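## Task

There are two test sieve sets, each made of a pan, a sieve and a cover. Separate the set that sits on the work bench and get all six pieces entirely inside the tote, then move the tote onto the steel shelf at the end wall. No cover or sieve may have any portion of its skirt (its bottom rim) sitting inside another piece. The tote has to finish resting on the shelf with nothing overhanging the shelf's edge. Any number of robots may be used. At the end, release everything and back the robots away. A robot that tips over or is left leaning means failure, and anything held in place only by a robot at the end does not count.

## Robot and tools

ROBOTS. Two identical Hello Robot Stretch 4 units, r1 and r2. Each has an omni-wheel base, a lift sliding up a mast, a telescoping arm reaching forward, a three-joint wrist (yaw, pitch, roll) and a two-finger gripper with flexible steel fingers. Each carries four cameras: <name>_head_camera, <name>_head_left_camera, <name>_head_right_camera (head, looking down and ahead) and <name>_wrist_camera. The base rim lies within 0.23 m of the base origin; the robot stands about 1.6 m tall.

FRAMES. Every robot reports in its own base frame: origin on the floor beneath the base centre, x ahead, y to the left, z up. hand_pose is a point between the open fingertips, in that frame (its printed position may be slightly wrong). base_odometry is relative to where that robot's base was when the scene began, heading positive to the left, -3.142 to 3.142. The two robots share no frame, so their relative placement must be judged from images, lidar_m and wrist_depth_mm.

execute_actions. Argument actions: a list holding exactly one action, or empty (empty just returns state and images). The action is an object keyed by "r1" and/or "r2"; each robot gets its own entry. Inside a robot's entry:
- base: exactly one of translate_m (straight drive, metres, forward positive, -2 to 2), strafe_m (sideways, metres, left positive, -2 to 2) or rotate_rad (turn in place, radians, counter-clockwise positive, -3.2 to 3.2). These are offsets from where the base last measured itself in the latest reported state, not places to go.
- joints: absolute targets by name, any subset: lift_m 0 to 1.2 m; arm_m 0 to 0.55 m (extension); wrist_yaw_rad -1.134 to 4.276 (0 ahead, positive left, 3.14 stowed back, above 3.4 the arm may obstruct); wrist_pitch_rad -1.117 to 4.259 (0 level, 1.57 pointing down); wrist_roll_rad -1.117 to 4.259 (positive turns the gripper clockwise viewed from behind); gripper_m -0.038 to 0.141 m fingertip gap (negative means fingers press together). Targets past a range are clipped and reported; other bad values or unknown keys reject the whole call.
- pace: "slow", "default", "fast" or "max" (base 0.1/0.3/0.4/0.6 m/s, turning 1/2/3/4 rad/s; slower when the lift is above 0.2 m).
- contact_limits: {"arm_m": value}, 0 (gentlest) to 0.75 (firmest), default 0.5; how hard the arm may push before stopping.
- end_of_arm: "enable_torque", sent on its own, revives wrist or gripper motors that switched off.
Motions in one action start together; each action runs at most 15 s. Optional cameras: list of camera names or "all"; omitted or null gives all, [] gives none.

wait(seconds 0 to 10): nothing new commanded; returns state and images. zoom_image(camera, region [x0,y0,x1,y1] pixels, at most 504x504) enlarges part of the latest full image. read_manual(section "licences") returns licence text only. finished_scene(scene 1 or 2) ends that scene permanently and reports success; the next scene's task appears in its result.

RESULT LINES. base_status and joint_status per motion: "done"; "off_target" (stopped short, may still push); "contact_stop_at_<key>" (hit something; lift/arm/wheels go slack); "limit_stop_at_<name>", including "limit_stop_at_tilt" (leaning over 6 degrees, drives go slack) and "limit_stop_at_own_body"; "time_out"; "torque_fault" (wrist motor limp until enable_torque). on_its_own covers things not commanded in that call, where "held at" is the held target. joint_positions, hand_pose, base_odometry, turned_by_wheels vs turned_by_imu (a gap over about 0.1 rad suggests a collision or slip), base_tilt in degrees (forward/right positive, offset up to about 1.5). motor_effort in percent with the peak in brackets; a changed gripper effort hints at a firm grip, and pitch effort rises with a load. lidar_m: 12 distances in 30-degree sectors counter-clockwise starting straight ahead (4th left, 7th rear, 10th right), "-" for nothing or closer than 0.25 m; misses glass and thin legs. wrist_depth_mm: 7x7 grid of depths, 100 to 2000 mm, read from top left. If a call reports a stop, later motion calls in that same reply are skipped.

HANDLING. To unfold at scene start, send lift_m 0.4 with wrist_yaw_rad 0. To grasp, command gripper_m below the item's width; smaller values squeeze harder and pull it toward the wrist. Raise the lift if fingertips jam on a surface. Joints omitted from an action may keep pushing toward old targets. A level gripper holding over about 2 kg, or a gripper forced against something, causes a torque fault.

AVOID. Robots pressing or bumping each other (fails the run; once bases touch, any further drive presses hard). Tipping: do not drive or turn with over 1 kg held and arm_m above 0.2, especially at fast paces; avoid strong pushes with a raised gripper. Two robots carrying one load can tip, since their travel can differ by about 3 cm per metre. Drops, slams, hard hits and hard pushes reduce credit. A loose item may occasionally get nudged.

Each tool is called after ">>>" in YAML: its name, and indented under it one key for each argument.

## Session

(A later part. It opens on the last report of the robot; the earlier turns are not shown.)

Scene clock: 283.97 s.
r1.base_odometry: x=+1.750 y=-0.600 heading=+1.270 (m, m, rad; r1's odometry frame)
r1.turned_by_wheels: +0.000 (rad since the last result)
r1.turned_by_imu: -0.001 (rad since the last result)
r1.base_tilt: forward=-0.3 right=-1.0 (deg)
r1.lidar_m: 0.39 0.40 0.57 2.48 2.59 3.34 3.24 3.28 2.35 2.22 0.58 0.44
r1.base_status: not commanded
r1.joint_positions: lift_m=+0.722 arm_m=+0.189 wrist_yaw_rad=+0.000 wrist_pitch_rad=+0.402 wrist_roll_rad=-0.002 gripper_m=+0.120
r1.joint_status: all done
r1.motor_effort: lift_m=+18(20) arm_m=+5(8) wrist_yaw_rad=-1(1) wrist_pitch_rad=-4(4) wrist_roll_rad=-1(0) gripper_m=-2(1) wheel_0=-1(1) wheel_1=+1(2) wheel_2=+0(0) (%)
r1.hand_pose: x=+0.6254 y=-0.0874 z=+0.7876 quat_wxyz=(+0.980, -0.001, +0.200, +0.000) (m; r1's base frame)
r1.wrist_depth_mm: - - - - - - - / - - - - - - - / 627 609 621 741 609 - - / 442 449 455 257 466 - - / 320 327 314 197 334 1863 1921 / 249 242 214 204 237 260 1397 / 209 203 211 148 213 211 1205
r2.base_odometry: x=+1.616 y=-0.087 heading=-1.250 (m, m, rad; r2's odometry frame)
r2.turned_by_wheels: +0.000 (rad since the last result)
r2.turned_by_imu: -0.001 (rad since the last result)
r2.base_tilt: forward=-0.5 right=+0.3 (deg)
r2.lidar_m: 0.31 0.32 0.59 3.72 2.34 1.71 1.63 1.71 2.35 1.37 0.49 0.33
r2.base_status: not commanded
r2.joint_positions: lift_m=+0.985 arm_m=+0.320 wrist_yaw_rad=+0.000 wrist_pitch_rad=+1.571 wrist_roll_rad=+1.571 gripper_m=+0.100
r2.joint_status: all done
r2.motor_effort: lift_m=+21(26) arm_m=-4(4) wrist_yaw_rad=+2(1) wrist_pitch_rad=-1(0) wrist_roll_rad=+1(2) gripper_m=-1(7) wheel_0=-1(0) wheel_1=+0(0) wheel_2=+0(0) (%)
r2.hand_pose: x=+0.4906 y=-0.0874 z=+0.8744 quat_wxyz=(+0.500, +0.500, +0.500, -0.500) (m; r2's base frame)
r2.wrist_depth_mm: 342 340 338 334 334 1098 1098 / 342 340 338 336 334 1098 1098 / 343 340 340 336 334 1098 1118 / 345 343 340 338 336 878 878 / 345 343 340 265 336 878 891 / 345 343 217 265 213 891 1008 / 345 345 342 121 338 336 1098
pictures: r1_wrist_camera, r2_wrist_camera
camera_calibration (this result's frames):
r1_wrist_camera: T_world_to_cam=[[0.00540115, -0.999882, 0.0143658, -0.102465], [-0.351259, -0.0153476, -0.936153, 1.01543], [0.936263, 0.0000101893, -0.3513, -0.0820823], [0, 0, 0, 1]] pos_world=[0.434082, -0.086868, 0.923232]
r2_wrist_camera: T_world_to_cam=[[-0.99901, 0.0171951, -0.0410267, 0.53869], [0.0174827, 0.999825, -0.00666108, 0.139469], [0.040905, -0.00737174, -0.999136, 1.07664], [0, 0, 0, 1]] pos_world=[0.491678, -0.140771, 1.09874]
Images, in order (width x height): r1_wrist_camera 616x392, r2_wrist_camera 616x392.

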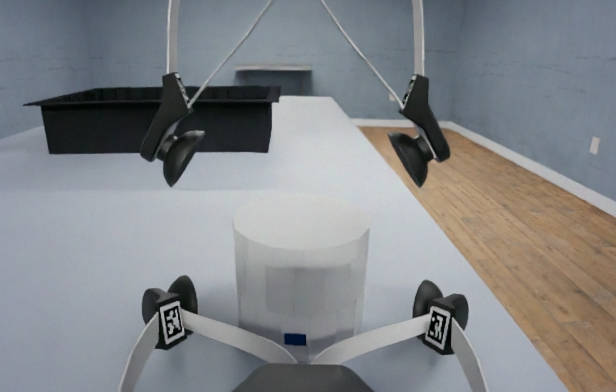

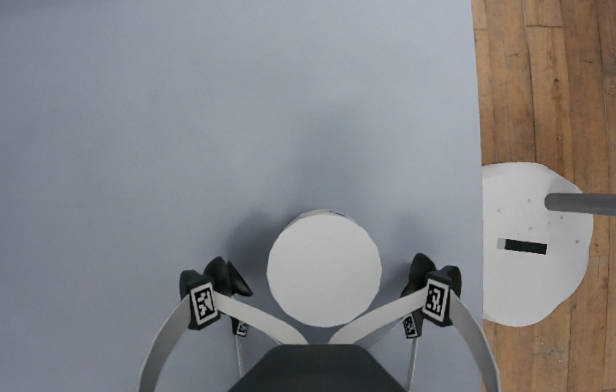

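>>> execute_actions:
  actions:
    - {"r2": {"joints": {"lift_m": 0.934, "gripper_m": 0.09, "arm_m": 0.316}}, "r1": {"joints": {"arm_m": 0.12}, "pace": "fast"}}
  cameras: ["r1_wrist_camera", "r2_wrist_camera"]

Scene clock: 312.70 s.
r1.base_odometry: x=+1.750 y=-0.600 heading=+1.270 (m, m, rad; r1's odometry frame)
r1.turned_by_wheels: +0.000 (rad since the last result)
r1.turned_by_imu: -0.001 (rad since the last result)
r1.base_tilt: forward=-0.4 right=-1.0 (deg)
r1.lidar_m: 0.41 0.39 0.57 2.48 2.57 3.29 3.23 3.28 2.34 2.20 0.59 0.43
r1.base_status: not commanded
r1.joint_positions: lift_m=+0.722 arm_m=+0.121 wrist_yaw_rad=+0.000 wrist_pitch_rad=+0.402 wrist_roll_rad=-0.002 gripper_m=+0.120
r1.joint_status: all done
r1.motor_effort: lift_m=+18(18) arm_m=-5(6) wrist_yaw_rad=+0(1) wrist_pitch_rad=-3(3) wrist_roll_rad=+0(0) gripper_m=-1(0) wheel_0=-1(1) wheel_1=+2(2) wheel_2=+0(0) (%)
r1.hand_pose: x=+0.5573 y=-0.0874 z=+0.7875 quat_wxyz=(+0.980, -0.001, +0.200, +0.000) (m; r1's base frame)
r1.wrist_depth_mm: - - - - - - - / - - 904 - - - - / 668 683 691 759 - - - / 449 452 394 263 433 - - / 320 327 329 271 338 1863 1983 / 251 243 248 262 252 260 1499 / 211 203 211 148 214 210 1182
r2.base_odometry: x=+1.616 y=-0.087 heading=-1.250 (m, m, rad; r2's odometry frame)
r2.turned_by_wheels: +0.000 (rad since the last result)
r2.turned_by_imu: -0.001 (rad since the last result)
r2.base_tilt: forward=-0.4 right=+0.4 (deg)
r2.lidar_m: 0.29 0.32 0.57 3.69 2.34 1.70 1.59 1.72 2.37 1.37 0.45 0.36
r2.base_status: not commanded
r2.joint_positions: lift_m=+0.934 arm_m=+0.317 wrist_yaw_rad=+0.000 wrist_pitch_rad=+1.571 wrist_roll_rad=+1.571 gripper_m=+0.090
r2.joint_status: all done
r2.motor_effort: lift_m=+14(22) arm_m=-4(8) wrist_yaw_rad=+2(1) wrist_pitch_rad=-1(1) wrist_roll_rad=+1(1) gripper_m=-2(1) wheel_0=-1(1) wheel_1=+0(0) wheel_2=+0(0) (%)
r2.hand_pose: x=+0.4876 y=-0.0874 z=+0.8241 quat_wxyz=(+0.500, +0.500, +0.500, -0.500) (m; r2's base frame)
r2.wrist_depth_mm: 290 289 287 283 282 282 1042 / 291 289 287 286 285 282 1042 / 291 289 289 286 285 283 1042 / 293 290 289 286 285 283 831 / 293 291 289 214 286 283 831 / 293 293 200 214 213 285 842 / 294 293 290 120 287 286 1060
pictures: r1_wrist_camera, r2_wrist_camera
camera_calibration (this result's frames):
r1_wrist_camera: T_world_to_cam=[[0.0053422, -0.999883, 0.0143654, -0.10208], [-0.351344, -0.0153265, -0.936121, 0.991513], [0.936231, -0.0000462461, -0.351385, -0.0182641], [0, 0, 0, 1]] pos_world=[0.366007, -0.0868725, 0.923225]
r2_wrist_camera: T_world_to_cam=[[-0.99901, 0.0172059, -0.0410235, 0.533648], [0.0174935, 0.999825, -0.00666114, 0.139181], [0.0409017, -0.00737219, -0.999136, 1.02646], [0, 0, 0, 1]] pos_world=[0.488702, -0.140771, 1.04839]
Images, in order (width x height): r1_wrist_camera 616x392, r2_wrist_camera 616x392.

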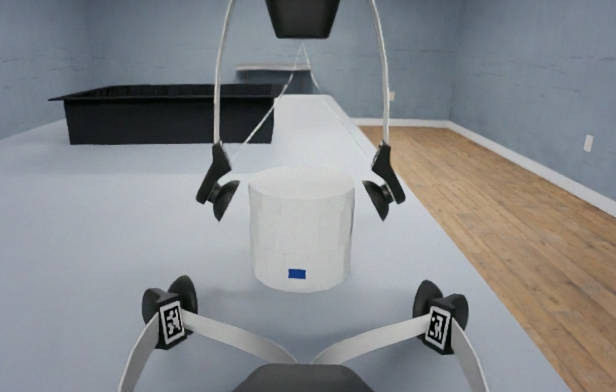

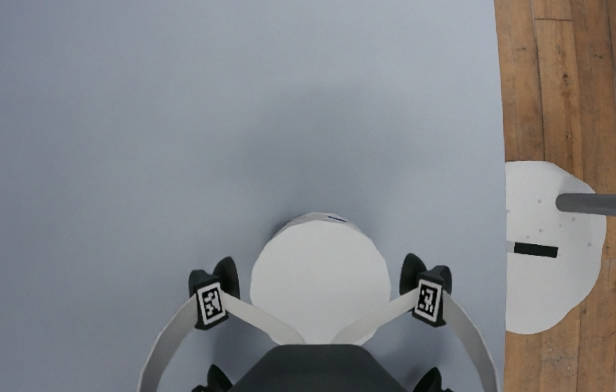

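>>> execute_actions:
  actions:
    - {"r2": {"joints": {"lift_m": 0.927, "gripper_m": 0.05}}}
  cameras: ["r1_wrist_camera"]

>>> zoom_image:
  camera: "r1_wrist_camera"
  region: [180, 100, 430, 300]

Scene clock: 320.33 s.
r1.base_odometry: x=+1.750 y=-0.600 heading=+1.270 (m, m, rad; r1's odometry frame)
r1.turned_by_wheels: +0.000 (rad since the last result)
r1.turned_by_imu: -0.001 (rad since the last result)
r1.base_tilt: forward=-0.4 right=-1.0 (deg)
r1.lidar_m: 0.41 0.43 0.54 2.47 2.58 3.34 3.19 3.31 2.33 2.21 0.58 0.45
r1.base_status: not commanded
r1.joint_positions: lift_m=+0.722 arm_m=+0.121 wrist_yaw_rad=+0.000 wrist_pitch_rad=+0.402 wrist_roll_rad=-0.002 gripper_m=+0.120
r1.joint_status: not commanded
r1.motor_effort: lift_m=+18(19) arm_m=-6(5) wrist_yaw_rad=-1(1) wrist_pitch_rad=-3(4) wrist_roll_rad=+0(0) gripper_m=-1(1) wheel_0=-1(1) wheel_1=+2(2) wheel_2=+0(0) (%)
r1.hand_pose: x=+0.5573 y=-0.0874 z=+0.7875 quat_wxyz=(+0.980, -0.001, +0.200, +0.000) (m; r1's base frame)
r1.wrist_depth_mm: - - - 244 - - - / - - 891 - - - - / 668 676 699 759 - - - / 445 452 397 258 436 - - / 319 327 327 272 338 1921 1863 / 249 242 248 262 250 263 1430 / 211 204 211 148 213 211 1229
r2.base_odometry: x=+1.616 y=-0.087 heading=-1.250 (m, m, rad; r2's odometry frame)
r2.turned_by_wheels: +0.000 (rad since the last result)
r2.turned_by_imu: -0.001 (rad since the last result)
r2.base_tilt: forward=-0.4 right=+0.4 (deg)
r2.lidar_m: 0.29 0.31 0.57 3.71 2.39 1.71 1.63 1.67 2.37 1.38 0.48 0.35
r2.base_status: not commanded
r2.joint_positions: lift_m=+0.927 arm_m=+0.317 wrist_yaw_rad=+0.000 wrist_pitch_rad=+1.571 wrist_roll_rad=+1.571 gripper_m=+0.050
r2.joint_status: all done
r2.motor_effort: lift_m=+13(15) arm_m=-4(4) wrist_yaw_rad=+1(1) wrist_pitch_rad=-1(0) wrist_roll_rad=+0(1) gripper_m=-14(15) wheel_0=-1(1) wheel_1=+0(0) wheel_2=+0(0) (%)
r2.hand_pose: x=+0.4876 y=-0.0874 z=+0.8171 quat_wxyz=(+0.500, +0.500, +0.500, -0.500) (m; r2's base frame)
r2.wrist_depth_mm: 282 279 278 278 277 274 1042 / 283 281 279 278 277 276 1042 / 283 282 281 278 277 276 1042 / 285 283 281 281 278 276 820 / 285 283 282 197 278 277 820 / 287 285 193 198 197 277 831 / 286 285 282 123 279 279 1042
pictures: r1_wrist_camera
camera_calibration (this result's frames):
r1_wrist_camera: T_world_to_cam=[[0.00534232, -0.999883, 0.0143654, -0.10208], [-0.351344, -0.0153265, -0.936121, 0.991513], [0.936231, -0.0000461252, -0.351385, -0.0182641], [0, 0, 0, 1]] pos_world=[0.366007, -0.0868725, 0.923225]
Images, in order (width x height): r1_wrist_camera 616x392.

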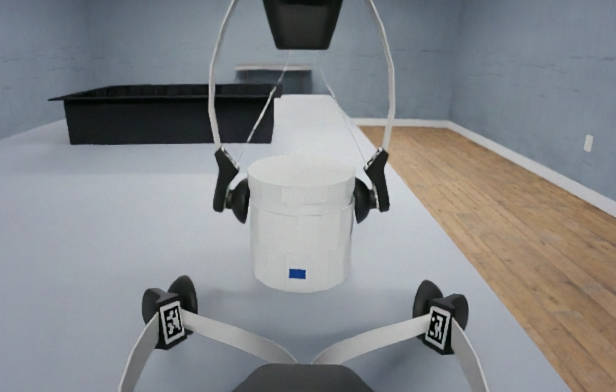

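Region (180, 100, 430, 300) of r1_wrist_camera's 616x392 image, scaled by 2.016; it fills the top 403 rows of this view, and the rest is white.

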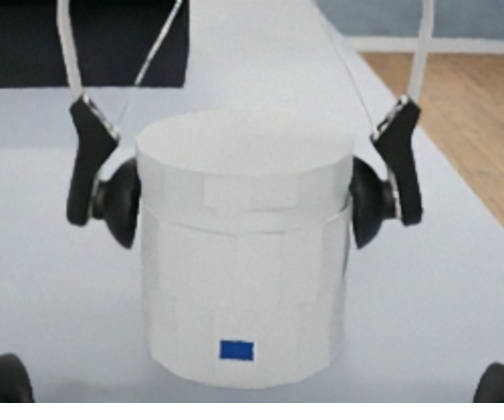

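>>> execute_actions:
  actions:
    - {"r2": {"joints": {"lift_m": 0.96}, "pace": "slow"}}
  cameras: ["r1_wrist_camera"]

Scene clock: 325.37 s.
r1.base_odometry: x=+1.750 y=-0.600 heading=+1.270 (m, m, rad; r1's odometry frame)
r1.turned_by_wheels: +0.000 (rad since the last result)
r1.turned_by_imu: -0.001 (rad since the last result)
r1.base_tilt: forward=-0.4 right=-1.0 (deg)
r1.lidar_m: 0.38 0.43 0.58 2.48 2.58 3.31 3.19 3.29 2.34 2.19 0.59 0.45
r1.base_status: not commanded
r1.joint_positions: lift_m=+0.722 arm_m=+0.121 wrist_yaw_rad=+0.000 wrist_pitch_rad=+0.402 wrist_roll_rad=-0.002 gripper_m=+0.120
r1.joint_status: not commanded
r1.motor_effort: lift_m=+18(19) arm_m=-5(5) wrist_yaw_rad=-1(1) wrist_pitch_rad=-4(4) wrist_roll_rad=-1(1) gripper_m=-2(1) wheel_0=-1(1) wheel_1=+1(1) wheel_2=+0(0) (%)
r1.hand_pose: x=+0.5573 y=-0.0874 z=+0.7875 quat_wxyz=(+0.980, -0.001, +0.200, +0.000) (m; r1's base frame)
r1.wrist_depth_mm: - - - - - - - / - - 904 - - - - / 683 676 591 250 - - - / 449 445 455 332 466 - - / 324 325 325 270 338 1808 1921 / 249 241 250 263 251 263 1499 / 210 203 211 148 213 212 1160
r2.base_odometry: x=+1.616 y=-0.087 heading=-1.250 (m, m, rad; r2's odometry frame)
r2.turned_by_wheels: +0.000 (rad since the last result)
r2.turned_by_imu: -0.001 (rad since the last result)
r2.base_tilt: forward=-0.5 right=+0.3 (deg)
r2.lidar_m: 0.31 0.35 0.56 3.70 2.37 1.70 1.64 1.71 2.36 1.36 0.49 0.36
r2.base_status: not commanded
r2.joint_positions: lift_m=+0.960 arm_m=+0.317 wrist_yaw_rad=+0.000 wrist_pitch_rad=+1.571 wrist_roll_rad=+1.571 gripper_m=+0.050
r2.joint_status: all done
r2.motor_effort: lift_m=+22(27) arm_m=-4(4) wrist_yaw_rad=+1(0) wrist_pitch_rad=-1(2) wrist_roll_rad=+1(0) gripper_m=-13(11) wheel_0=-1(1) wheel_1=+0(0) wheel_2=+0(0) (%)
r2.hand_pose: x=+0.4876 y=-0.0874 z=+0.8494 quat_wxyz=(+0.500, +0.500, +0.500, -0.500) (m; r2's base frame)
r2.wrist_depth_mm: 315 314 310 309 307 1060 1078 / 315 314 312 310 307 307 1078 / 317 317 315 312 309 309 1060 / 319 315 314 312 310 309 854 / 319 317 315 197 310 309 854 / 319 319 193 198 197 310 866 / 320 319 315 123 312 310 1078
pictures: r1_wrist_camera
camera_calibration (this result's frames):
r1_wrist_camera: T_world_to_cam=[[0.00534236, -0.999883, 0.0143654, -0.10208], [-0.351344, -0.0153266, -0.936121, 0.991513], [0.936231, -0.0000461237, -0.351385, -0.018264], [0, 0, 0, 1]] pos_world=[0.366007, -0.0868725, 0.923225]
Images, in order (width x height): r1_wrist_camera 616x392.

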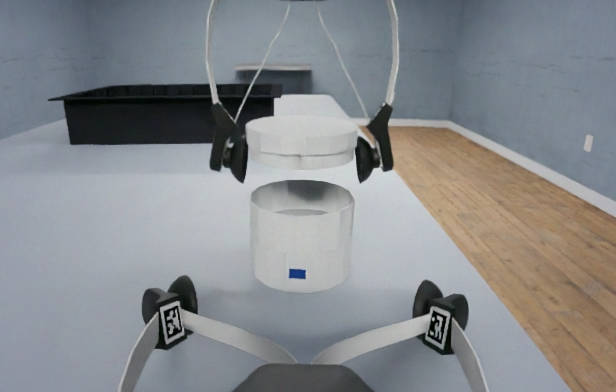

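>>> execute_actions:
  actions:
    - {"r2": {"base": {"strafe_m": -0.56}, "joints": {"lift_m": 1.04, "arm_m": 0.46}, "pace": "fast"}, "r1": {"joints": {"lift_m": 1.0, "arm_m": 0.05}, "pace": "default"}}
  cameras: ["r1_head_camera", "r2_wrist_camera", "r2_head_camera"]

Scene clock: 382.37 s.
r1.base_odometry: x=+1.750 y=-0.600 heading=+1.270 (m, m, rad; r1's odometry frame)
r1.turned_by_wheels: +0.000 (rad since the last result)
r1.turned_by_imu: -0.001 (rad since the last result)
r1.base_tilt: forward=-0.4 right=-1.0 (deg)
r1.lidar_m: 0.37 0.41 0.59 2.47 2.60 3.34 3.24 3.31 2.35 2.21 2.30 0.44
r1.base_status: not commanded
r1.joint_positions: lift_m=+1.000 arm_m=+0.051 wrist_yaw_rad=+0.000 wrist_pitch_rad=+0.402 wrist_roll_rad=-0.002 gripper_m=+0.120
r1.joint_status: all done
r1.motor_effort: lift_m=+23(26) arm_m=-6(5) wrist_yaw_rad=-2(2) wrist_pitch_rad=-4(3) wrist_roll_rad=+0(0) gripper_m=-1(0) wheel_0=-1(1) wheel_1=+2(1) wheel_2=+0(0) (%)
r1.hand_pose: x=+0.4874 y=-0.0874 z=+1.0651 quat_wxyz=(+0.980, -0.001, +0.200, +0.000) (m; r1's base frame)
r1.wrist_depth_mm: - - - - - - 750 / - - - - - - - / - - - - - - - / - 1042 1042 1255 - - - / 854 831 831 891 - - - / 668 640 676 699 699 1138 1863 / 564 544 569 148 904 1255 1537
r2.base_odometry: x=+1.085 y=-0.263 heading=-1.250 (m, m, rad; r2's odometry frame)
r2.turned_by_wheels: +0.000 (rad since the last result)
r2.turned_by_imu: +0.000 (rad since the last result)
r2.base_tilt: forward=-0.5 right=+0.3 (deg)
r2.lidar_m: 0.29 0.32 0.45 4.23 2.36 1.71 1.64 1.71 2.36 4.03 0.50 0.34
r2.base_status: done
r2.joint_positions: lift_m=+1.040 arm_m=+0.459 wrist_yaw_rad=+0.000 wrist_pitch_rad=+1.571 wrist_roll_rad=+1.571 gripper_m=+0.050
r2.joint_status: all done
r2.motor_effort: lift_m=+21(26) arm_m=+4(6) wrist_yaw_rad=+1(1) wrist_pitch_rad=+0(1) wrist_roll_rad=+0(0) gripper_m=-14(10) wheel_0=-1(10) wheel_1=+0(9) wheel_2=+1(1) (%)
r2.hand_pose: x=+0.6301 y=-0.0874 z=+0.9294 quat_wxyz=(+0.500, +0.500, +0.500, -0.500) (m; r2's base frame)
r2.wrist_depth_mm: 397 394 392 389 389 384 384 / 399 394 394 392 387 384 384 / 329 307 343 377 330 387 384 / 379 377 392 392 387 387 384 / 392 397 394 198 303 389 387 / 382 373 193 198 196 389 389 / 389 370 397 123 345 303 389
pictures: r1_head_camera, r2_head_camera, r2_wrist_camera
camera_calibration (this result's frames):
r2_wrist_camera: T_world_to_cam=[[-0.999006, 0.0172283, -0.041118, 0.680406], [0.0175165, 0.999824, -0.00665949, 0.137374], [0.0409961, -0.00737311, -0.999132, 1.12586], [0, 0, 0, 1]] pos_world=[0.631168, -0.140771, 1.15377]
Images, in order (width x height): r1_head_camera 420x560, r2_head_camera 420x560, r2_wrist_camera 616x392.

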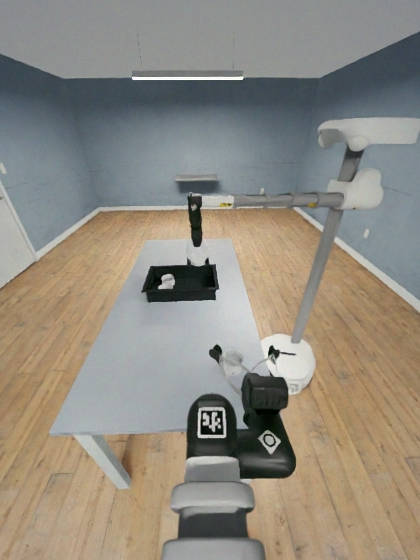

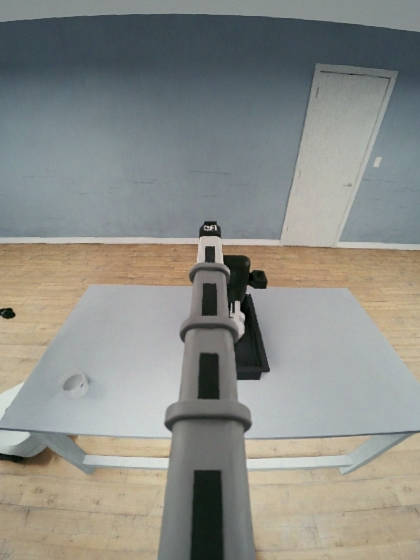

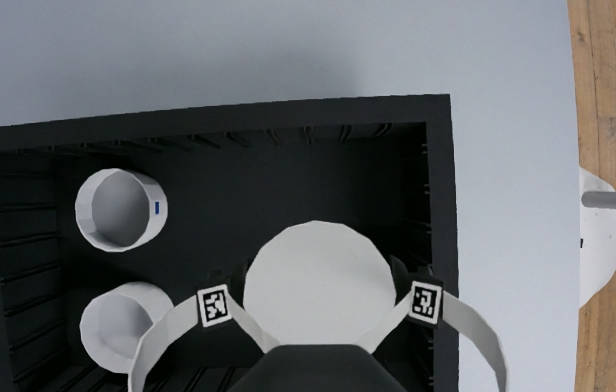

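>>> zoom_image:
  camera: "r2_wrist_camera"
  region: [0, 90, 480, 392]

>>> zoom_image:
  camera: "r1_head_camera"
  region: [130, 230, 240, 320]

Region (0, 90, 480, 392) of r2_wrist_camera's 616x392 image, scaled by 1.050; it fills the top 317 rows of this view, and the rest is white.

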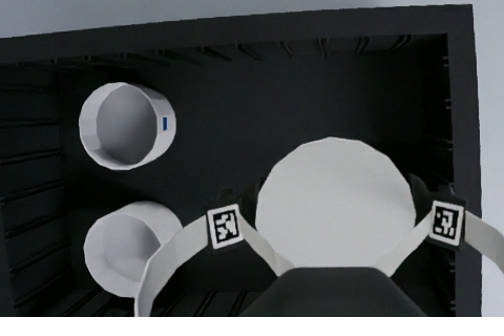

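Region (130, 230, 240, 320) of r1_head_camera's 420x560 image, scaled by 4.582, with more detail than that image has; it fills the top 412 rows of this view, and the rest is white.

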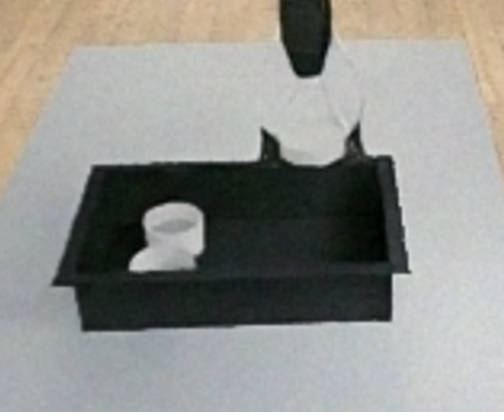

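>>> execute_actions:
  actions:
    - {"r2": {"base": {"strafe_m": -0.048}, "joints": {"lift_m": 0.93, "arm_m": 0.469}}, "r1": {"joints": {"wrist_pitch_rad": 1.571, "arm_m": 0.464, "gripper_m": 0.1}}}
  cameras: ["r1_wrist_camera", "r2_wrist_camera", "r1_head_camera"]

Scene clock: 428.50 s.
r1.base_odometry: x=+1.750 y=-0.600 heading=+1.270 (m, m, rad; r1's odometry frame)
r1.turned_by_wheels: +0.000 (rad since the last result)
r1.turned_by_imu: -0.001 (rad since the last result)
r1.base_tilt: forward=-0.3 right=-1.0 (deg)
r1.lidar_m: 0.38 0.42 0.59 2.48 2.57 3.36 3.22 3.27 2.32 2.21 2.33 0.43
r1.base_status: not commanded
r1.joint_positions: lift_m=+1.000 arm_m=+0.463 wrist_yaw_rad=+0.000 wrist_pitch_rad=+1.571 wrist_roll_rad=-0.002 gripper_m=+0.100
r1.joint_status: all done
r1.motor_effort: lift_m=+23(24) arm_m=+6(5) wrist_yaw_rad=-1(1) wrist_pitch_rad=+3(2) wrist_roll_rad=-1(0) gripper_m=-2(2) wheel_0=-1(1) wheel_1=+2(2) wheel_2=+0(0) (%)
r1.hand_pose: x=+0.6339 y=-0.0874 z=+0.8895 quat_wxyz=(+0.707, -0.001, +0.707, +0.001) (m; r1's base frame)
r1.wrist_depth_mm: 355 359 362 357 362 917 931 / 353 355 357 357 362 904 1098 / 353 355 355 357 353 1118 1098 / 353 351 351 351 353 1138 1098 / 349 347 349 317 351 1098 1060 / 345 347 296 314 222 1078 1078 / 343 345 347 144 347 1078 1078
r2.base_odometry: x=+1.039 y=-0.278 heading=-1.250 (m, m, rad; r2's odometry frame)
r2.turned_by_wheels: +0.000 (rad since the last result)
r2.turned_by_imu: -0.001 (rad since the last result)
r2.base_tilt: forward=-0.4 right=+0.3 (deg)
r2.lidar_m: 0.32 0.34 0.48 4.34 2.36 1.73 1.60 1.66 2.30 3.98 0.48 0.34
r2.base_status: done
r2.joint_positions: lift_m=+0.930 arm_m=+0.468 wrist_yaw_rad=+0.000 wrist_pitch_rad=+1.571 wrist_roll_rad=+1.571 gripper_m=+0.050
r2.joint_status: all done
r2.motor_effort: lift_m=+13(20) arm_m=+4(4) wrist_yaw_rad=+1(1) wrist_pitch_rad=-1(1) wrist_roll_rad=+1(1) gripper_m=-15(14) wheel_0=+1(8) wheel_1=+0(5) wheel_2=+1(2) (%)
r2.hand_pose: x=+0.6391 y=-0.0874 z=+0.8201 quat_wxyz=(+0.500, +0.500, +0.500, -0.500) (m; r2's base frame)
r2.wrist_depth_mm: 285 283 282 281 278 277 274 / 286 283 282 281 279 277 276 / 286 285 282 281 191 190 277 / 197 195 223 278 278 200 278 / 267 282 282 198 278 218 278 / 267 285 193 197 196 191 279 / 287 285 283 123 279 211 279
pictures: r1_head_camera, r1_wrist_camera, r2_wrist_camera
camera_calibration (this result's frames):
r1_wrist_camera: T_world_to_cam=[[0.0154666, -0.99988, 0.000689679, -0.0982031], [-0.998958, -0.015482, -0.0429356, 0.72991], [0.0429411, -0.0000248913, -0.999078, 1.08829], [0, 0, 0, 1]] pos_world=[0.683936, -0.0868638, 1.1187]
r2_wrist_camera: T_world_to_cam=[[-0.999007, 0.0172285, -0.0410917, 0.684862], [0.0175165, 0.999824, -0.00665995, 0.136489], [0.0409697, -0.00737312, -0.999133, 1.01622], [0, 0, 0, 1]] pos_world=[0.640157, -0.140771, 1.04439]
Images, in order (width x height): r1_head_camera 420x560, r1_wrist_camera 616x392, r2_wrist_camera 616x392.

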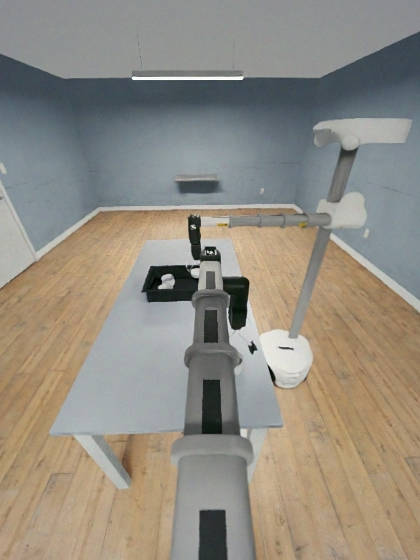

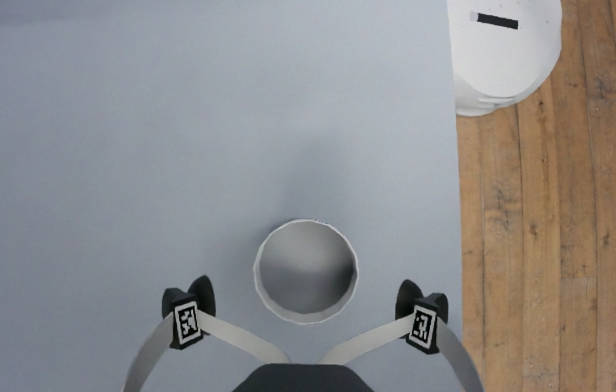

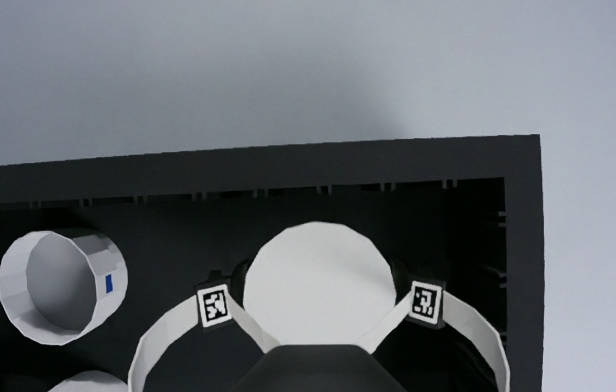

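>>> execute_actions:
  actions:
    - {"r2": {"joints": {"lift_m": 0.897}}, "r1": {"joints": {"arm_m": 0.470, "lift_m": 0.92, "gripper_m": 0.092}}}
  cameras: ["r1_wrist_camera", "r2_wrist_camera"]

Scene clock: 444.93 s.
r1.base_odometry: x=+1.750 y=-0.600 heading=+1.270 (m, m, rad; r1's odometry frame)
r1.turned_by_wheels: +0.000 (rad since the last result)
r1.turned_by_imu: -0.001 (rad since the last result)
r1.base_tilt: forward=-0.3 right=-1.0 (deg)
r1.lidar_m: 0.40 0.42 0.57 2.48 2.59 3.33 3.22 3.30 2.32 2.21 2.30 0.43
r1.base_status: not commanded
r1.joint_positions: lift_m=+0.920 arm_m=+0.469 wrist_yaw_rad=+0.000 wrist_pitch_rad=+1.571 wrist_roll_rad=-0.002 gripper_m=+0.092
r1.joint_status: all done
r1.motor_effort: lift_m=+18(25) arm_m=+6(8) wrist_yaw_rad=-1(0) wrist_pitch_rad=+2(3) wrist_roll_rad=+0(0) gripper_m=-2(1) wheel_0=-1(1) wheel_1=+1(1) wheel_2=+0(0) (%)
r1.hand_pose: x=+0.6399 y=-0.0874 z=+0.8099 quat_wxyz=(+0.707, -0.001, +0.707, +0.001) (m; r1's base frame)
r1.wrist_depth_mm: 277 278 279 278 278 281 842 / 277 277 276 277 277 277 1042 / 272 274 273 273 274 276 1025 / 272 272 272 273 272 274 1025 / 270 270 272 237 272 272 1025 / 268 268 215 237 216 271 1008 / 266 267 268 144 268 270 1025
r2.base_odometry: x=+1.039 y=-0.278 heading=-1.250 (m, m, rad; r2's odometry frame)
r2.turned_by_wheels: +0.000 (rad since the last result)
r2.turned_by_imu: -0.001 (rad since the last result)
r2.base_tilt: forward=-0.4 right=+0.4 (deg)
r2.lidar_m: 0.31 0.34 0.47 4.33 2.34 1.69 1.61 1.69 2.35 3.97 0.48 0.34
r2.base_status: not commanded
r2.joint_positions: lift_m=+0.897 arm_m=+0.468 wrist_yaw_rad=+0.000 wrist_pitch_rad=+1.571 wrist_roll_rad=+1.571 gripper_m=+0.050
r2.joint_status: all done
r2.motor_effort: lift_m=+14(12) arm_m=+4(4) wrist_yaw_rad=+1(1) wrist_pitch_rad=-1(1) wrist_roll_rad=+0(0) gripper_m=-13(12) wheel_0=+1(1) wheel_1=+0(0) wheel_2=+1(1) (%)
r2.hand_pose: x=+0.6391 y=-0.0874 z=+0.7870 quat_wxyz=(+0.500, +0.500, +0.500, -0.500) (m; r2's base frame)
r2.wrist_depth_mm: 251 251 248 247 245 244 - / 252 251 249 248 246 244 244 / 252 251 160 159 158 157 156 / 163 162 176 247 244 186 157 / 234 250 248 197 245 219 157 / 234 250 193 198 196 188 160 / 252 251 250 123 246 211 -
pictures: r1_wrist_camera, r2_wrist_camera
camera_calibration (this result's frames):
r1_wrist_camera: T_world_to_cam=[[0.0154553, -0.99988, 0.000688206, -0.098232], [-0.998962, -0.0154706, -0.0428396, 0.732377], [0.0428451, -0.0000253928, -0.999082, 1.00858], [0, 0, 0, 1]] pos_world=[0.689922, -0.0868644, 1.03909]
r2_wrist_camera: T_world_to_cam=[[-0.999007, 0.0172287, -0.0410917, 0.683507], [0.0175167, 0.999824, -0.00665995, 0.136269], [0.0409697, -0.00737313, -0.999133, 0.983226], [0, 0, 0, 1]] pos_world=[0.640159, -0.140771, 1.01137]
Images, in order (width x height): r1_wrist_camera 616x392, r2_wrist_camera 616x392.

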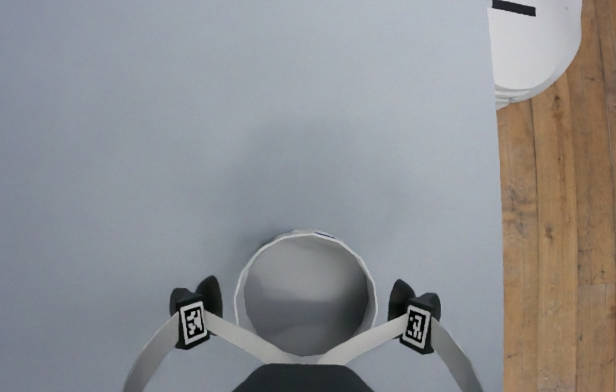

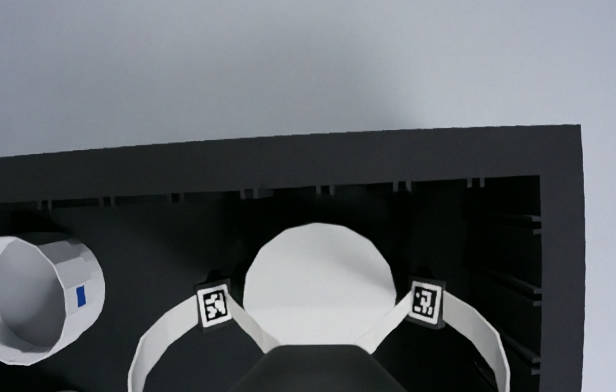

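>>> execute_actions:
  actions:
    - {"r2": {"joints": {"gripper_m": 0.09}}, "r1": {"joints": {"gripper_m": 0.05}}}
  cameras: ["r1_wrist_camera", "r2_wrist_camera", "r2_head_left_camera"]

Scene clock: 451.50 s.
r1.base_odometry: x=+1.750 y=-0.600 heading=+1.270 (m, m, rad; r1's odometry frame)
r1.turned_by_wheels: +0.000 (rad since the last result)
r1.turned_by_imu: -0.001 (rad since the last result)
r1.base_tilt: forward=-0.4 right=-0.9 (deg)
r1.lidar_m: 0.39 0.41 0.56 2.48 2.59 3.35 3.24 3.29 2.36 2.21 2.30 0.43
r1.base_status: not commanded
r1.joint_positions: lift_m=+0.920 arm_m=+0.469 wrist_yaw_rad=+0.000 wrist_pitch_rad=+1.571 wrist_roll_rad=-0.002 gripper_m=+0.050
r1.joint_status: all done
r1.motor_effort: lift_m=+18(19) arm_m=+5(6) wrist_yaw_rad=-1(2) wrist_pitch_rad=+2(3) wrist_roll_rad=+0(0) gripper_m=-16(16) wheel_0=-1(1) wheel_1=+2(1) wheel_2=+0(0) (%)
r1.hand_pose: x=+0.6399 y=-0.0874 z=+0.8099 quat_wxyz=(+0.707, -0.001, +0.707, +0.001) (m; r1's base frame)
r1.wrist_depth_mm: 278 278 279 281 279 279 831 / 276 276 277 278 278 278 1042 / 276 274 274 273 274 274 1042 / 273 272 273 273 273 273 1025 / 270 272 274 230 272 271 1008 / 268 268 206 228 217 270 1008 / 268 267 266 218 267 267 1008
r2.base_odometry: x=+1.039 y=-0.278 heading=-1.250 (m, m, rad; r2's odometry frame)
r2.turned_by_wheels: +0.000 (rad since the last result)
r2.turned_by_imu: -0.001 (rad since the last result)
r2.base_tilt: forward=-0.4 right=+0.3 (deg)
r2.lidar_m: 0.30 0.33 0.46 4.31 2.35 1.69 1.59 1.68 2.37 4.00 0.48 0.37
r2.base_status: not commanded
r2.joint_positions: lift_m=+0.897 arm_m=+0.468 wrist_yaw_rad=+0.000 wrist_pitch_rad=+1.572 wrist_roll_rad=+1.571 gripper_m=+0.090
r2.joint_status: all done
r2.motor_effort: lift_m=+14(14) arm_m=+4(5) wrist_yaw_rad=+1(1) wrist_pitch_rad=-4(3) wrist_roll_rad=+1(0) gripper_m=-2(13) wheel_0=+1(1) wheel_1=-1(0) wheel_2=+1(1) (%)
r2.hand_pose: x=+0.6389 y=-0.0874 z=+0.7870 quat_wxyz=(+0.500, +0.500, +0.500, -0.500) (m; r2's base frame)
r2.wrist_depth_mm: 251 251 248 248 246 244 - / 252 251 250 248 245 245 244 / 253 251 161 160 159 157 157 / 163 162 176 225 245 186 157 / 234 249 248 225 246 218 158 / 234 250 197 225 213 188 160 / 252 252 250 120 246 187 -
pictures: r1_wrist_camera, r2_head_left_camera, r2_wrist_camera
camera_calibration (this result's frames):
r1_wrist_camera: T_world_to_cam=[[0.0154554, -0.99988, 0.000688208, -0.0982321], [-0.998962, -0.0154707, -0.0428397, 0.732378], [0.0428453, -0.0000253877, -0.999082, 1.00858], [0, 0, 0, 1]] pos_world=[0.689923, -0.0868643, 1.03909]
r2_wrist_camera: T_world_to_cam=[[-0.999039, 0.0172338, -0.0403016, 0.682679], [0.0175166, 0.999824, -0.00667384, 0.136284], [0.0401795, -0.00737337, -0.999165, 0.983766], [0, 0, 0, 1]] pos_world=[0.640108, -0.140771, 1.01137]
Images, in order (width x height): r1_wrist_camera 616x392, r2_head_left_camera 420x672, r2_wrist_camera 616x392.

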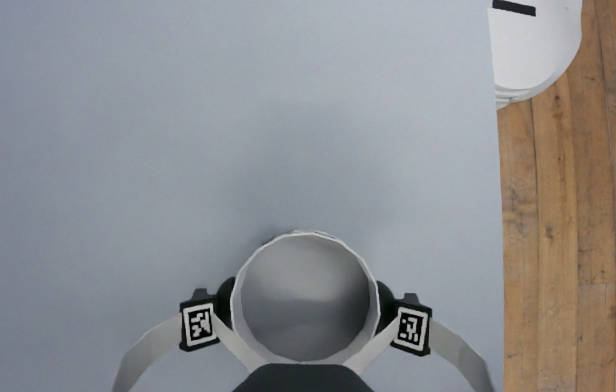

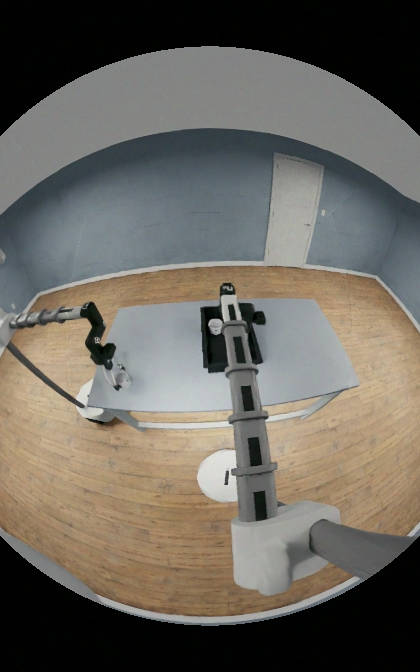

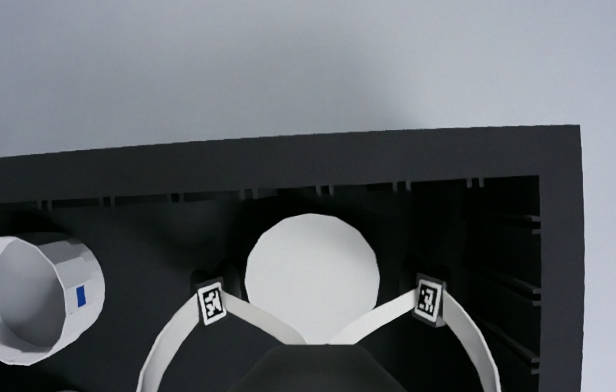

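>>> execute_actions:
  actions:
    - {"r2": {"joints": {"lift_m": 1.02}}, "r1": {"joints": {"lift_m": 0.96}, "pace": "slow"}}
  cameras: ["r1_wrist_camera", "r2_head_camera", "r1_head_right_camera"]

>>> zoom_image:
  camera: "r2_head_camera"
  region: [0, 300, 140, 440]

Scene clock: 459.03 s.
r1.base_odometry: x=+1.750 y=-0.600 heading=+1.270 (m, m, rad; r1's odometry frame)
r1.turned_by_wheels: +0.000 (rad since the last result)
r1.turned_by_imu: -0.001 (rad since the last result)
r1.base_tilt: forward=-0.4 right=-1.0 (deg)
r1.lidar_m: 0.39 0.42 0.59 2.50 2.57 3.35 3.21 3.32 2.35 2.22 2.31 0.43
r1.base_status: not commanded
r1.joint_positions: lift_m=+0.960 arm_m=+0.469 wrist_yaw_rad=+0.000 wrist_pitch_rad=+1.571 wrist_roll_rad=-0.002 gripper_m=+0.050
r1.joint_status: all done
r1.motor_effort: lift_m=+24(27) arm_m=+5(6) wrist_yaw_rad=-1(1) wrist_pitch_rad=+3(2) wrist_roll_rad=+1(1) gripper_m=-15(17) wheel_0=-1(1) wheel_1=+2(2) wheel_2=+0(0) (%)
r1.hand_pose: x=+0.6399 y=-0.0874 z=+0.8495 quat_wxyz=(+0.707, -0.001, +0.707, +0.001) (m; r1's base frame)
r1.wrist_depth_mm: 317 317 319 317 317 866 878 / 314 317 317 317 317 854 1060 / 312 314 315 315 314 1078 1060 / 312 309 312 314 312 1078 1025 / 309 310 310 229 309 1060 1060 / 307 307 207 228 217 1060 1042 / 306 307 304 218 309 676 1042
r2.base_odometry: x=+1.039 y=-0.278 heading=-1.250 (m, m, rad; r2's odometry frame)
r2.turned_by_wheels: +0.000 (rad since the last result)
r2.turned_by_imu: -0.001 (rad since the last result)
r2.base_tilt: forward=-0.4 right=+0.3 (deg)
r2.lidar_m: 0.31 0.34 0.48 4.31 2.32 1.70 1.61 1.69 2.35 4.01 0.48 0.34
r2.base_status: not commanded
r2.joint_positions: lift_m=+1.020 arm_m=+0.468 wrist_yaw_rad=+0.000 wrist_pitch_rad=+1.571 wrist_roll_rad=+1.571 gripper_m=+0.090
r2.joint_status: all done
r2.motor_effort: lift_m=+22(25) arm_m=+4(4) wrist_yaw_rad=+1(2) wrist_pitch_rad=-3(5) wrist_roll_rad=+0(1) gripper_m=+0(1) wheel_0=+1(1) wheel_1=+0(0) wheel_2=+1(1) (%)
r2.hand_pose: x=+0.6390 y=-0.0874 z=+0.9094 quat_wxyz=(+0.500, +0.500, +0.500, -0.500) (m; r2's base frame)
r2.wrist_depth_mm: 375 373 373 370 368 364 364 / 377 375 373 370 370 366 364 / 377 377 373 370 370 368 366 / 307 287 306 347 359 366 366 / 366 359 373 349 368 368 368 / 373 375 199 370 213 368 368 / 373 345 375 120 370 291 368
pictures: r1_head_right_camera, r1_wrist_camera, r2_head_camera
camera_calibration (this result's frames):
r1_wrist_camera: T_world_to_cam=[[0.0154555, -0.99988, 0.000688206, -0.0982594], [-0.998962, -0.0154708, -0.0428396, 0.734073], [0.0428451, -0.0000253833, -0.999082, 1.04808], [0, 0, 0, 1]] pos_world=[0.689925, -0.0868643, 1.07863]
Images, in order (width x height): r1_head_right_camera 420x672, r1_wrist_camera 616x392, r2_head_camera 420x560.

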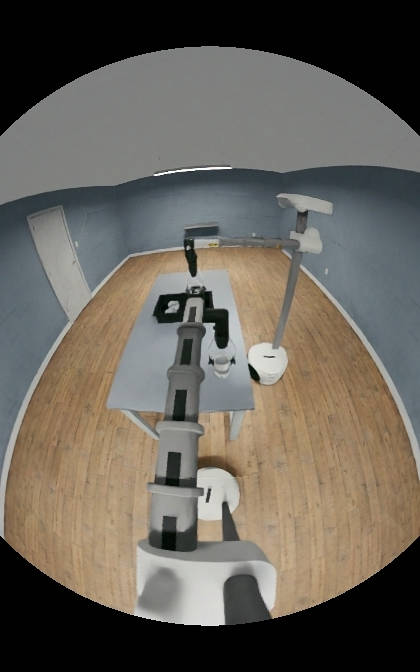

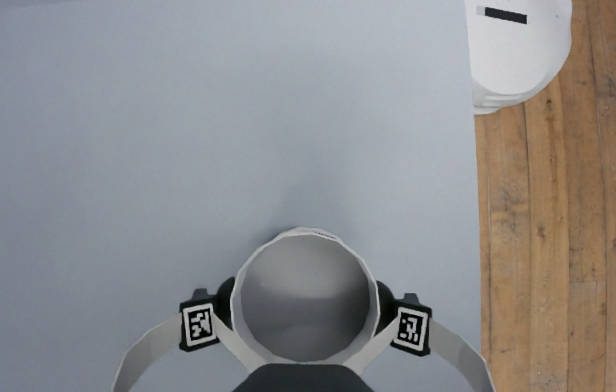

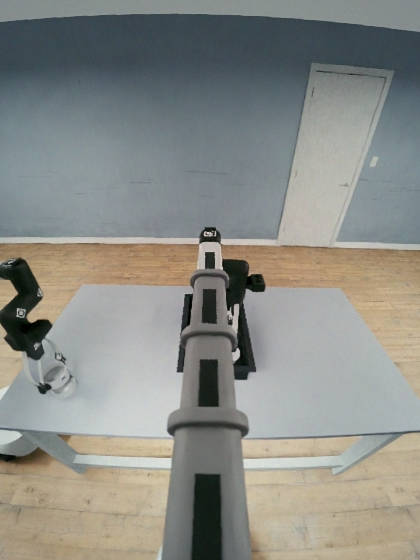

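Region (0, 300, 140, 440) of r2_head_camera's 420x560 image, scaled by 3.600, with more detail than that image has.

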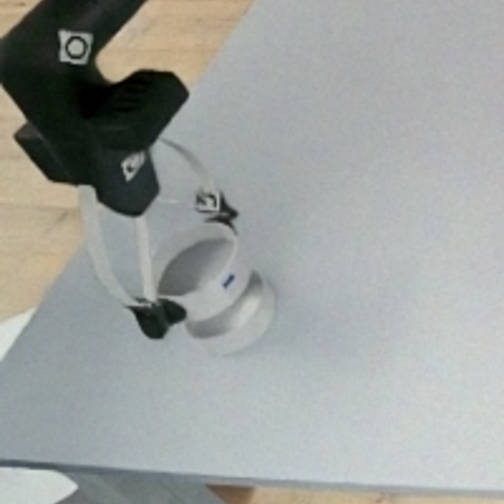

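>>> execute_actions:
  actions:
    - {"r2": {"base": {"strafe_m": 0.608}, "joints": {"arm_m": 0.317, "lift_m": 1.0, "gripper_m": 0.1}, "pace": "fast"}, "r1": {"base": {"strafe_m": 0.83}, "joints": {"lift_m": 1.04, "arm_m": 0.1}, "pace": "fast"}}
  cameras: ["r2_wrist_camera", "r1_head_camera", "r1_head_right_camera"]

Scene clock: 485.07 s.
r1.base_odometry: x=+0.957 y=-0.354 heading=+1.270 (m, m, rad; r1's odometry frame)
r1.turned_by_wheels: +0.000 (rad since the last result)
r1.turned_by_imu: +0.001 (rad since the last result)
r1.base_tilt: forward=-0.3 right=-1.0 (deg)
r1.lidar_m: 1.13 2.48 1.73 1.65 1.69 2.31 3.24 3.33 3.21 1.39 0.60 0.52
r1.base_status: done
r1.joint_positions: lift_m=+1.040 arm_m=+0.101 wrist_yaw_rad=+0.000 wrist_pitch_rad=+1.571 wrist_roll_rad=-0.002 gripper_m=+0.050
r1.joint_status: all done
r1.motor_effort: lift_m=+23(24) arm_m=-5(5) wrist_yaw_rad=-1(1) wrist_pitch_rad=+2(1) wrist_roll_rad=-1(1) gripper_m=-16(16) wheel_0=+2(11) wheel_1=+0(15) wheel_2=+0(2) (%)
r1.hand_pose: x=+0.2718 y=-0.0874 z=+0.9295 quat_wxyz=(+0.707, -0.001, +0.707, +0.001) (m; r1's base frame)
r1.wrist_depth_mm: 1138 1160 1138 1182 1138 1182 399 / 1160 1160 1138 1182 1160 1138 397 / 1160 1160 1160 1138 1160 676 407 / 1138 1182 1160 1160 1118 1118 1118 / 1118 1138 1118 231 1098 1138 1160 / 1118 1118 207 228 217 1160 1118 / 1118 1138 917 220 1138 1138 1118
r2.base_odometry: x=+1.616 y=-0.087 heading=-1.250 (m, m, rad; r2's odometry frame)
r2.turned_by_wheels: +0.000 (rad since the last result)
r2.turned_by_imu: -0.002 (rad since the last result)
r2.base_tilt: forward=-0.5 right=+0.3 (deg)
r2.lidar_m: 0.30 0.35 3.86 3.68 2.38 1.70 1.63 1.68 2.36 1.38 0.47 0.33
r2.base_status: done
r2.joint_positions: lift_m=+1.000 arm_m=+0.318 wrist_yaw_rad=+0.000 wrist_pitch_rad=+1.571 wrist_roll_rad=+1.571 gripper_m=+0.100
r2.joint_status: all done
r2.motor_effort: lift_m=+14(17) arm_m=-4(2) wrist_yaw_rad=+1(0) wrist_pitch_rad=-1(2) wrist_roll_rad=+0(0) gripper_m=-3(4) wheel_0=+0(10) wheel_1=+0(9) wheel_2=+1(3) (%)
r2.hand_pose: x=+0.4886 y=-0.0874 z=+0.8900 quat_wxyz=(+0.500, +0.500, +0.500, -0.500) (m; r2's base frame)
r2.wrist_depth_mm: 357 355 353 351 349 1118 1118 / 359 355 353 353 349 1118 1118 / 359 357 355 351 351 1118 1098 / 359 359 355 353 353 891 904 / 362 357 357 353 351 904 904 / 362 359 217 353 214 917 1008 / 364 362 359 121 353 353 1118
pictures: r1_head_camera, r1_head_right_camera, r2_wrist_camera
camera_calibration (this result's frames):
r2_wrist_camera: T_world_to_cam=[[-0.999014, 0.0174115, -0.0408361, 0.537136], [0.017698, 0.999821, -0.00666447, 0.139507], [0.0407128, -0.00738062, -0.999144, 1.09241], [0, 0, 0, 1]] pos_world=[0.489663, -0.140771, 1.11434]
Images, in order (width x height): r1_head_camera 420x560, r1_head_right_camera 420x672, r2_wrist_camera 616x392.

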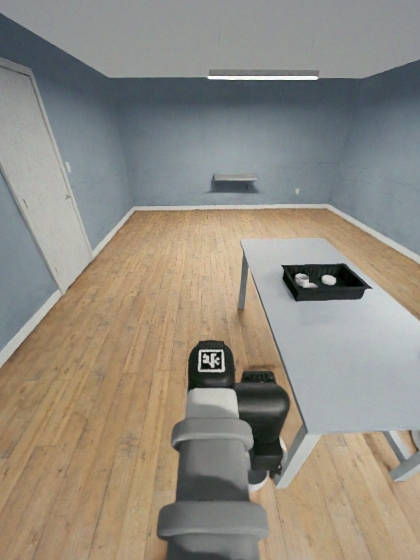

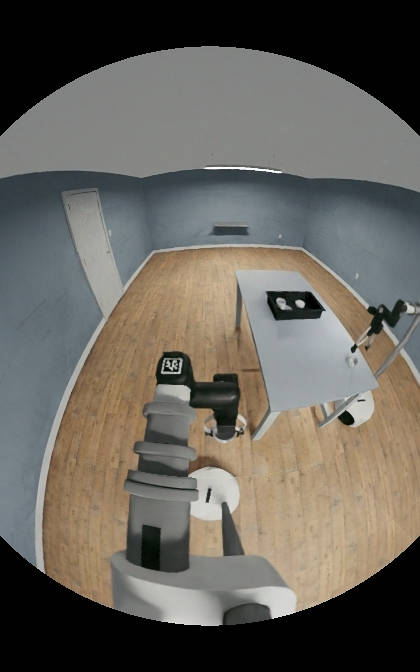

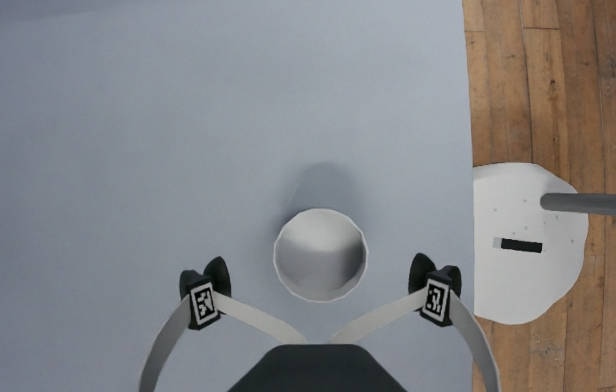

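>>> execute_actions:
  actions:
    - {"r2": {"base": {"strafe_m": -0.006}, "joints": {"lift_m": 0.899, "gripper_m": 0.092}}, "r1": {"base": {"translate_m": 1.29}, "pace": "fast"}}
  cameras: ["r2_wrist_camera", "r1_head_right_camera"]

Scene clock: 504.63 s.
r1.base_odometry: x=+1.339 y=+0.878 heading=+1.270 (m, m, rad; r1's odometry frame)
r1.turned_by_wheels: +0.000 (rad since the last result)
r1.turned_by_imu: +0.002 (rad since the last result)
r1.base_tilt: forward=-0.4 right=-1.0 (deg)
r1.lidar_m: 3.79 2.48 1.77 1.68 1.76 2.35 - 0.41 0.29 0.26 0.29 0.37
r1.base_status: done
r1.joint_positions: lift_m=+1.040 arm_m=+0.101 wrist_yaw_rad=+0.000 wrist_pitch_rad=+1.571 wrist_roll_rad=-0.002 gripper_m=+0.050
r1.joint_status: not commanded
r1.motor_effort: lift_m=+23(23) arm_m=-5(5) wrist_yaw_rad=-1(1) wrist_pitch_rad=+3(2) wrist_roll_rad=-1(0) gripper_m=-17(17) wheel_0=+0(8) wheel_1=+2(8) wheel_2=+0(9) (%)
r1.hand_pose: x=+0.2718 y=-0.0874 z=+0.9295 quat_wxyz=(+0.707, -0.001, +0.707, +0.001) (m; r1's base frame)
r1.wrist_depth_mm: 1160 1182 1160 1138 1182 402 402 / 1138 1160 1160 1138 1138 399 402 / 1138 1138 1118 1138 1138 402 394 / 1138 1160 1118 1138 1118 402 394 / 1118 1098 1118 229 1138 407 392 / 1138 1118 208 227 217 402 387 / 1098 1118 904 220 1098 387 387
r2.base_odometry: x=+1.611 y=-0.089 heading=-1.250 (m, m, rad; r2's odometry frame)
r2.turned_by_wheels: +0.000 (rad since the last result)
r2.turned_by_imu: -0.002 (rad since the last result)
r2.base_tilt: forward=-0.4 right=+0.3 (deg)
r2.lidar_m: 0.32 0.34 3.89 3.71 2.33 1.70 1.61 1.72 2.36 1.31 0.47 0.35
r2.base_status: done
r2.joint_positions: lift_m=+0.899 arm_m=+0.318 wrist_yaw_rad=+0.000 wrist_pitch_rad=+1.571 wrist_roll_rad=+1.571 gripper_m=+0.092
r2.joint_status: all done
r2.motor_effort: lift_m=+13(17) arm_m=-4(4) wrist_yaw_rad=+0(2) wrist_pitch_rad=-2(2) wrist_roll_rad=+1(0) gripper_m=-5(2) wheel_0=-1(5) wheel_1=-1(5) wheel_2=+0(2) (%)
r2.hand_pose: x=+0.4886 y=-0.0874 z=+0.7891 quat_wxyz=(+0.500, +0.500, +0.500, -0.500) (m; r2's base frame)
r2.wrist_depth_mm: 254 253 251 250 249 247 1008 / 254 253 252 250 249 247 991 / 255 254 252 251 249 246 1008 / 256 255 254 251 250 248 798 / 256 254 254 251 250 249 798 / 256 255 202 250 213 248 798 / 257 256 255 121 251 250 1025
pictures: r1_head_right_camera, r2_wrist_camera
camera_calibration (this result's frames):
r2_wrist_camera: T_world_to_cam=[[-0.999014, 0.0174114, -0.040836, 0.533011], [0.0176979, 0.999821, -0.00666447, 0.138834], [0.0407127, -0.00738061, -0.999144, 0.991545], [0, 0, 0, 1]] pos_world=[0.48966, -0.140771, 1.01339]
Images, in order (width x height): r1_head_right_camera 420x672, r2_wrist_camera 616x392.

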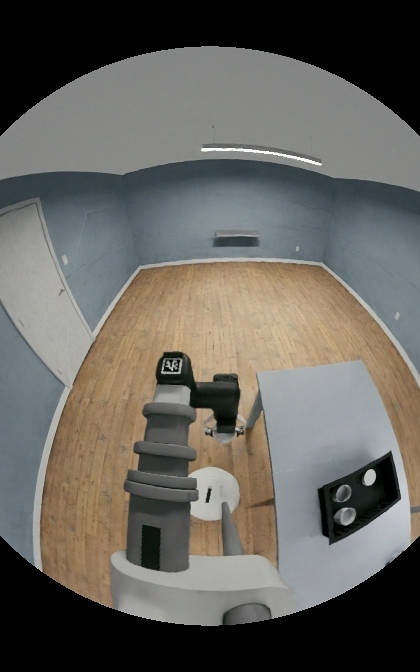

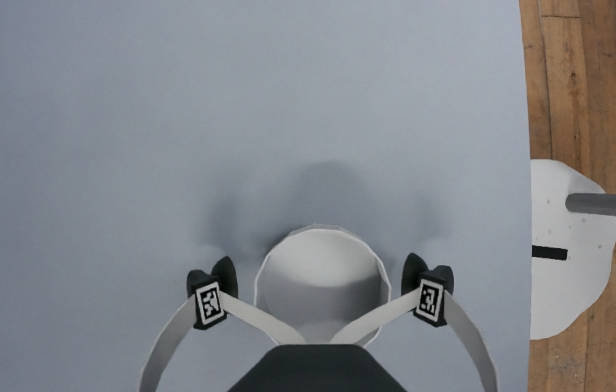

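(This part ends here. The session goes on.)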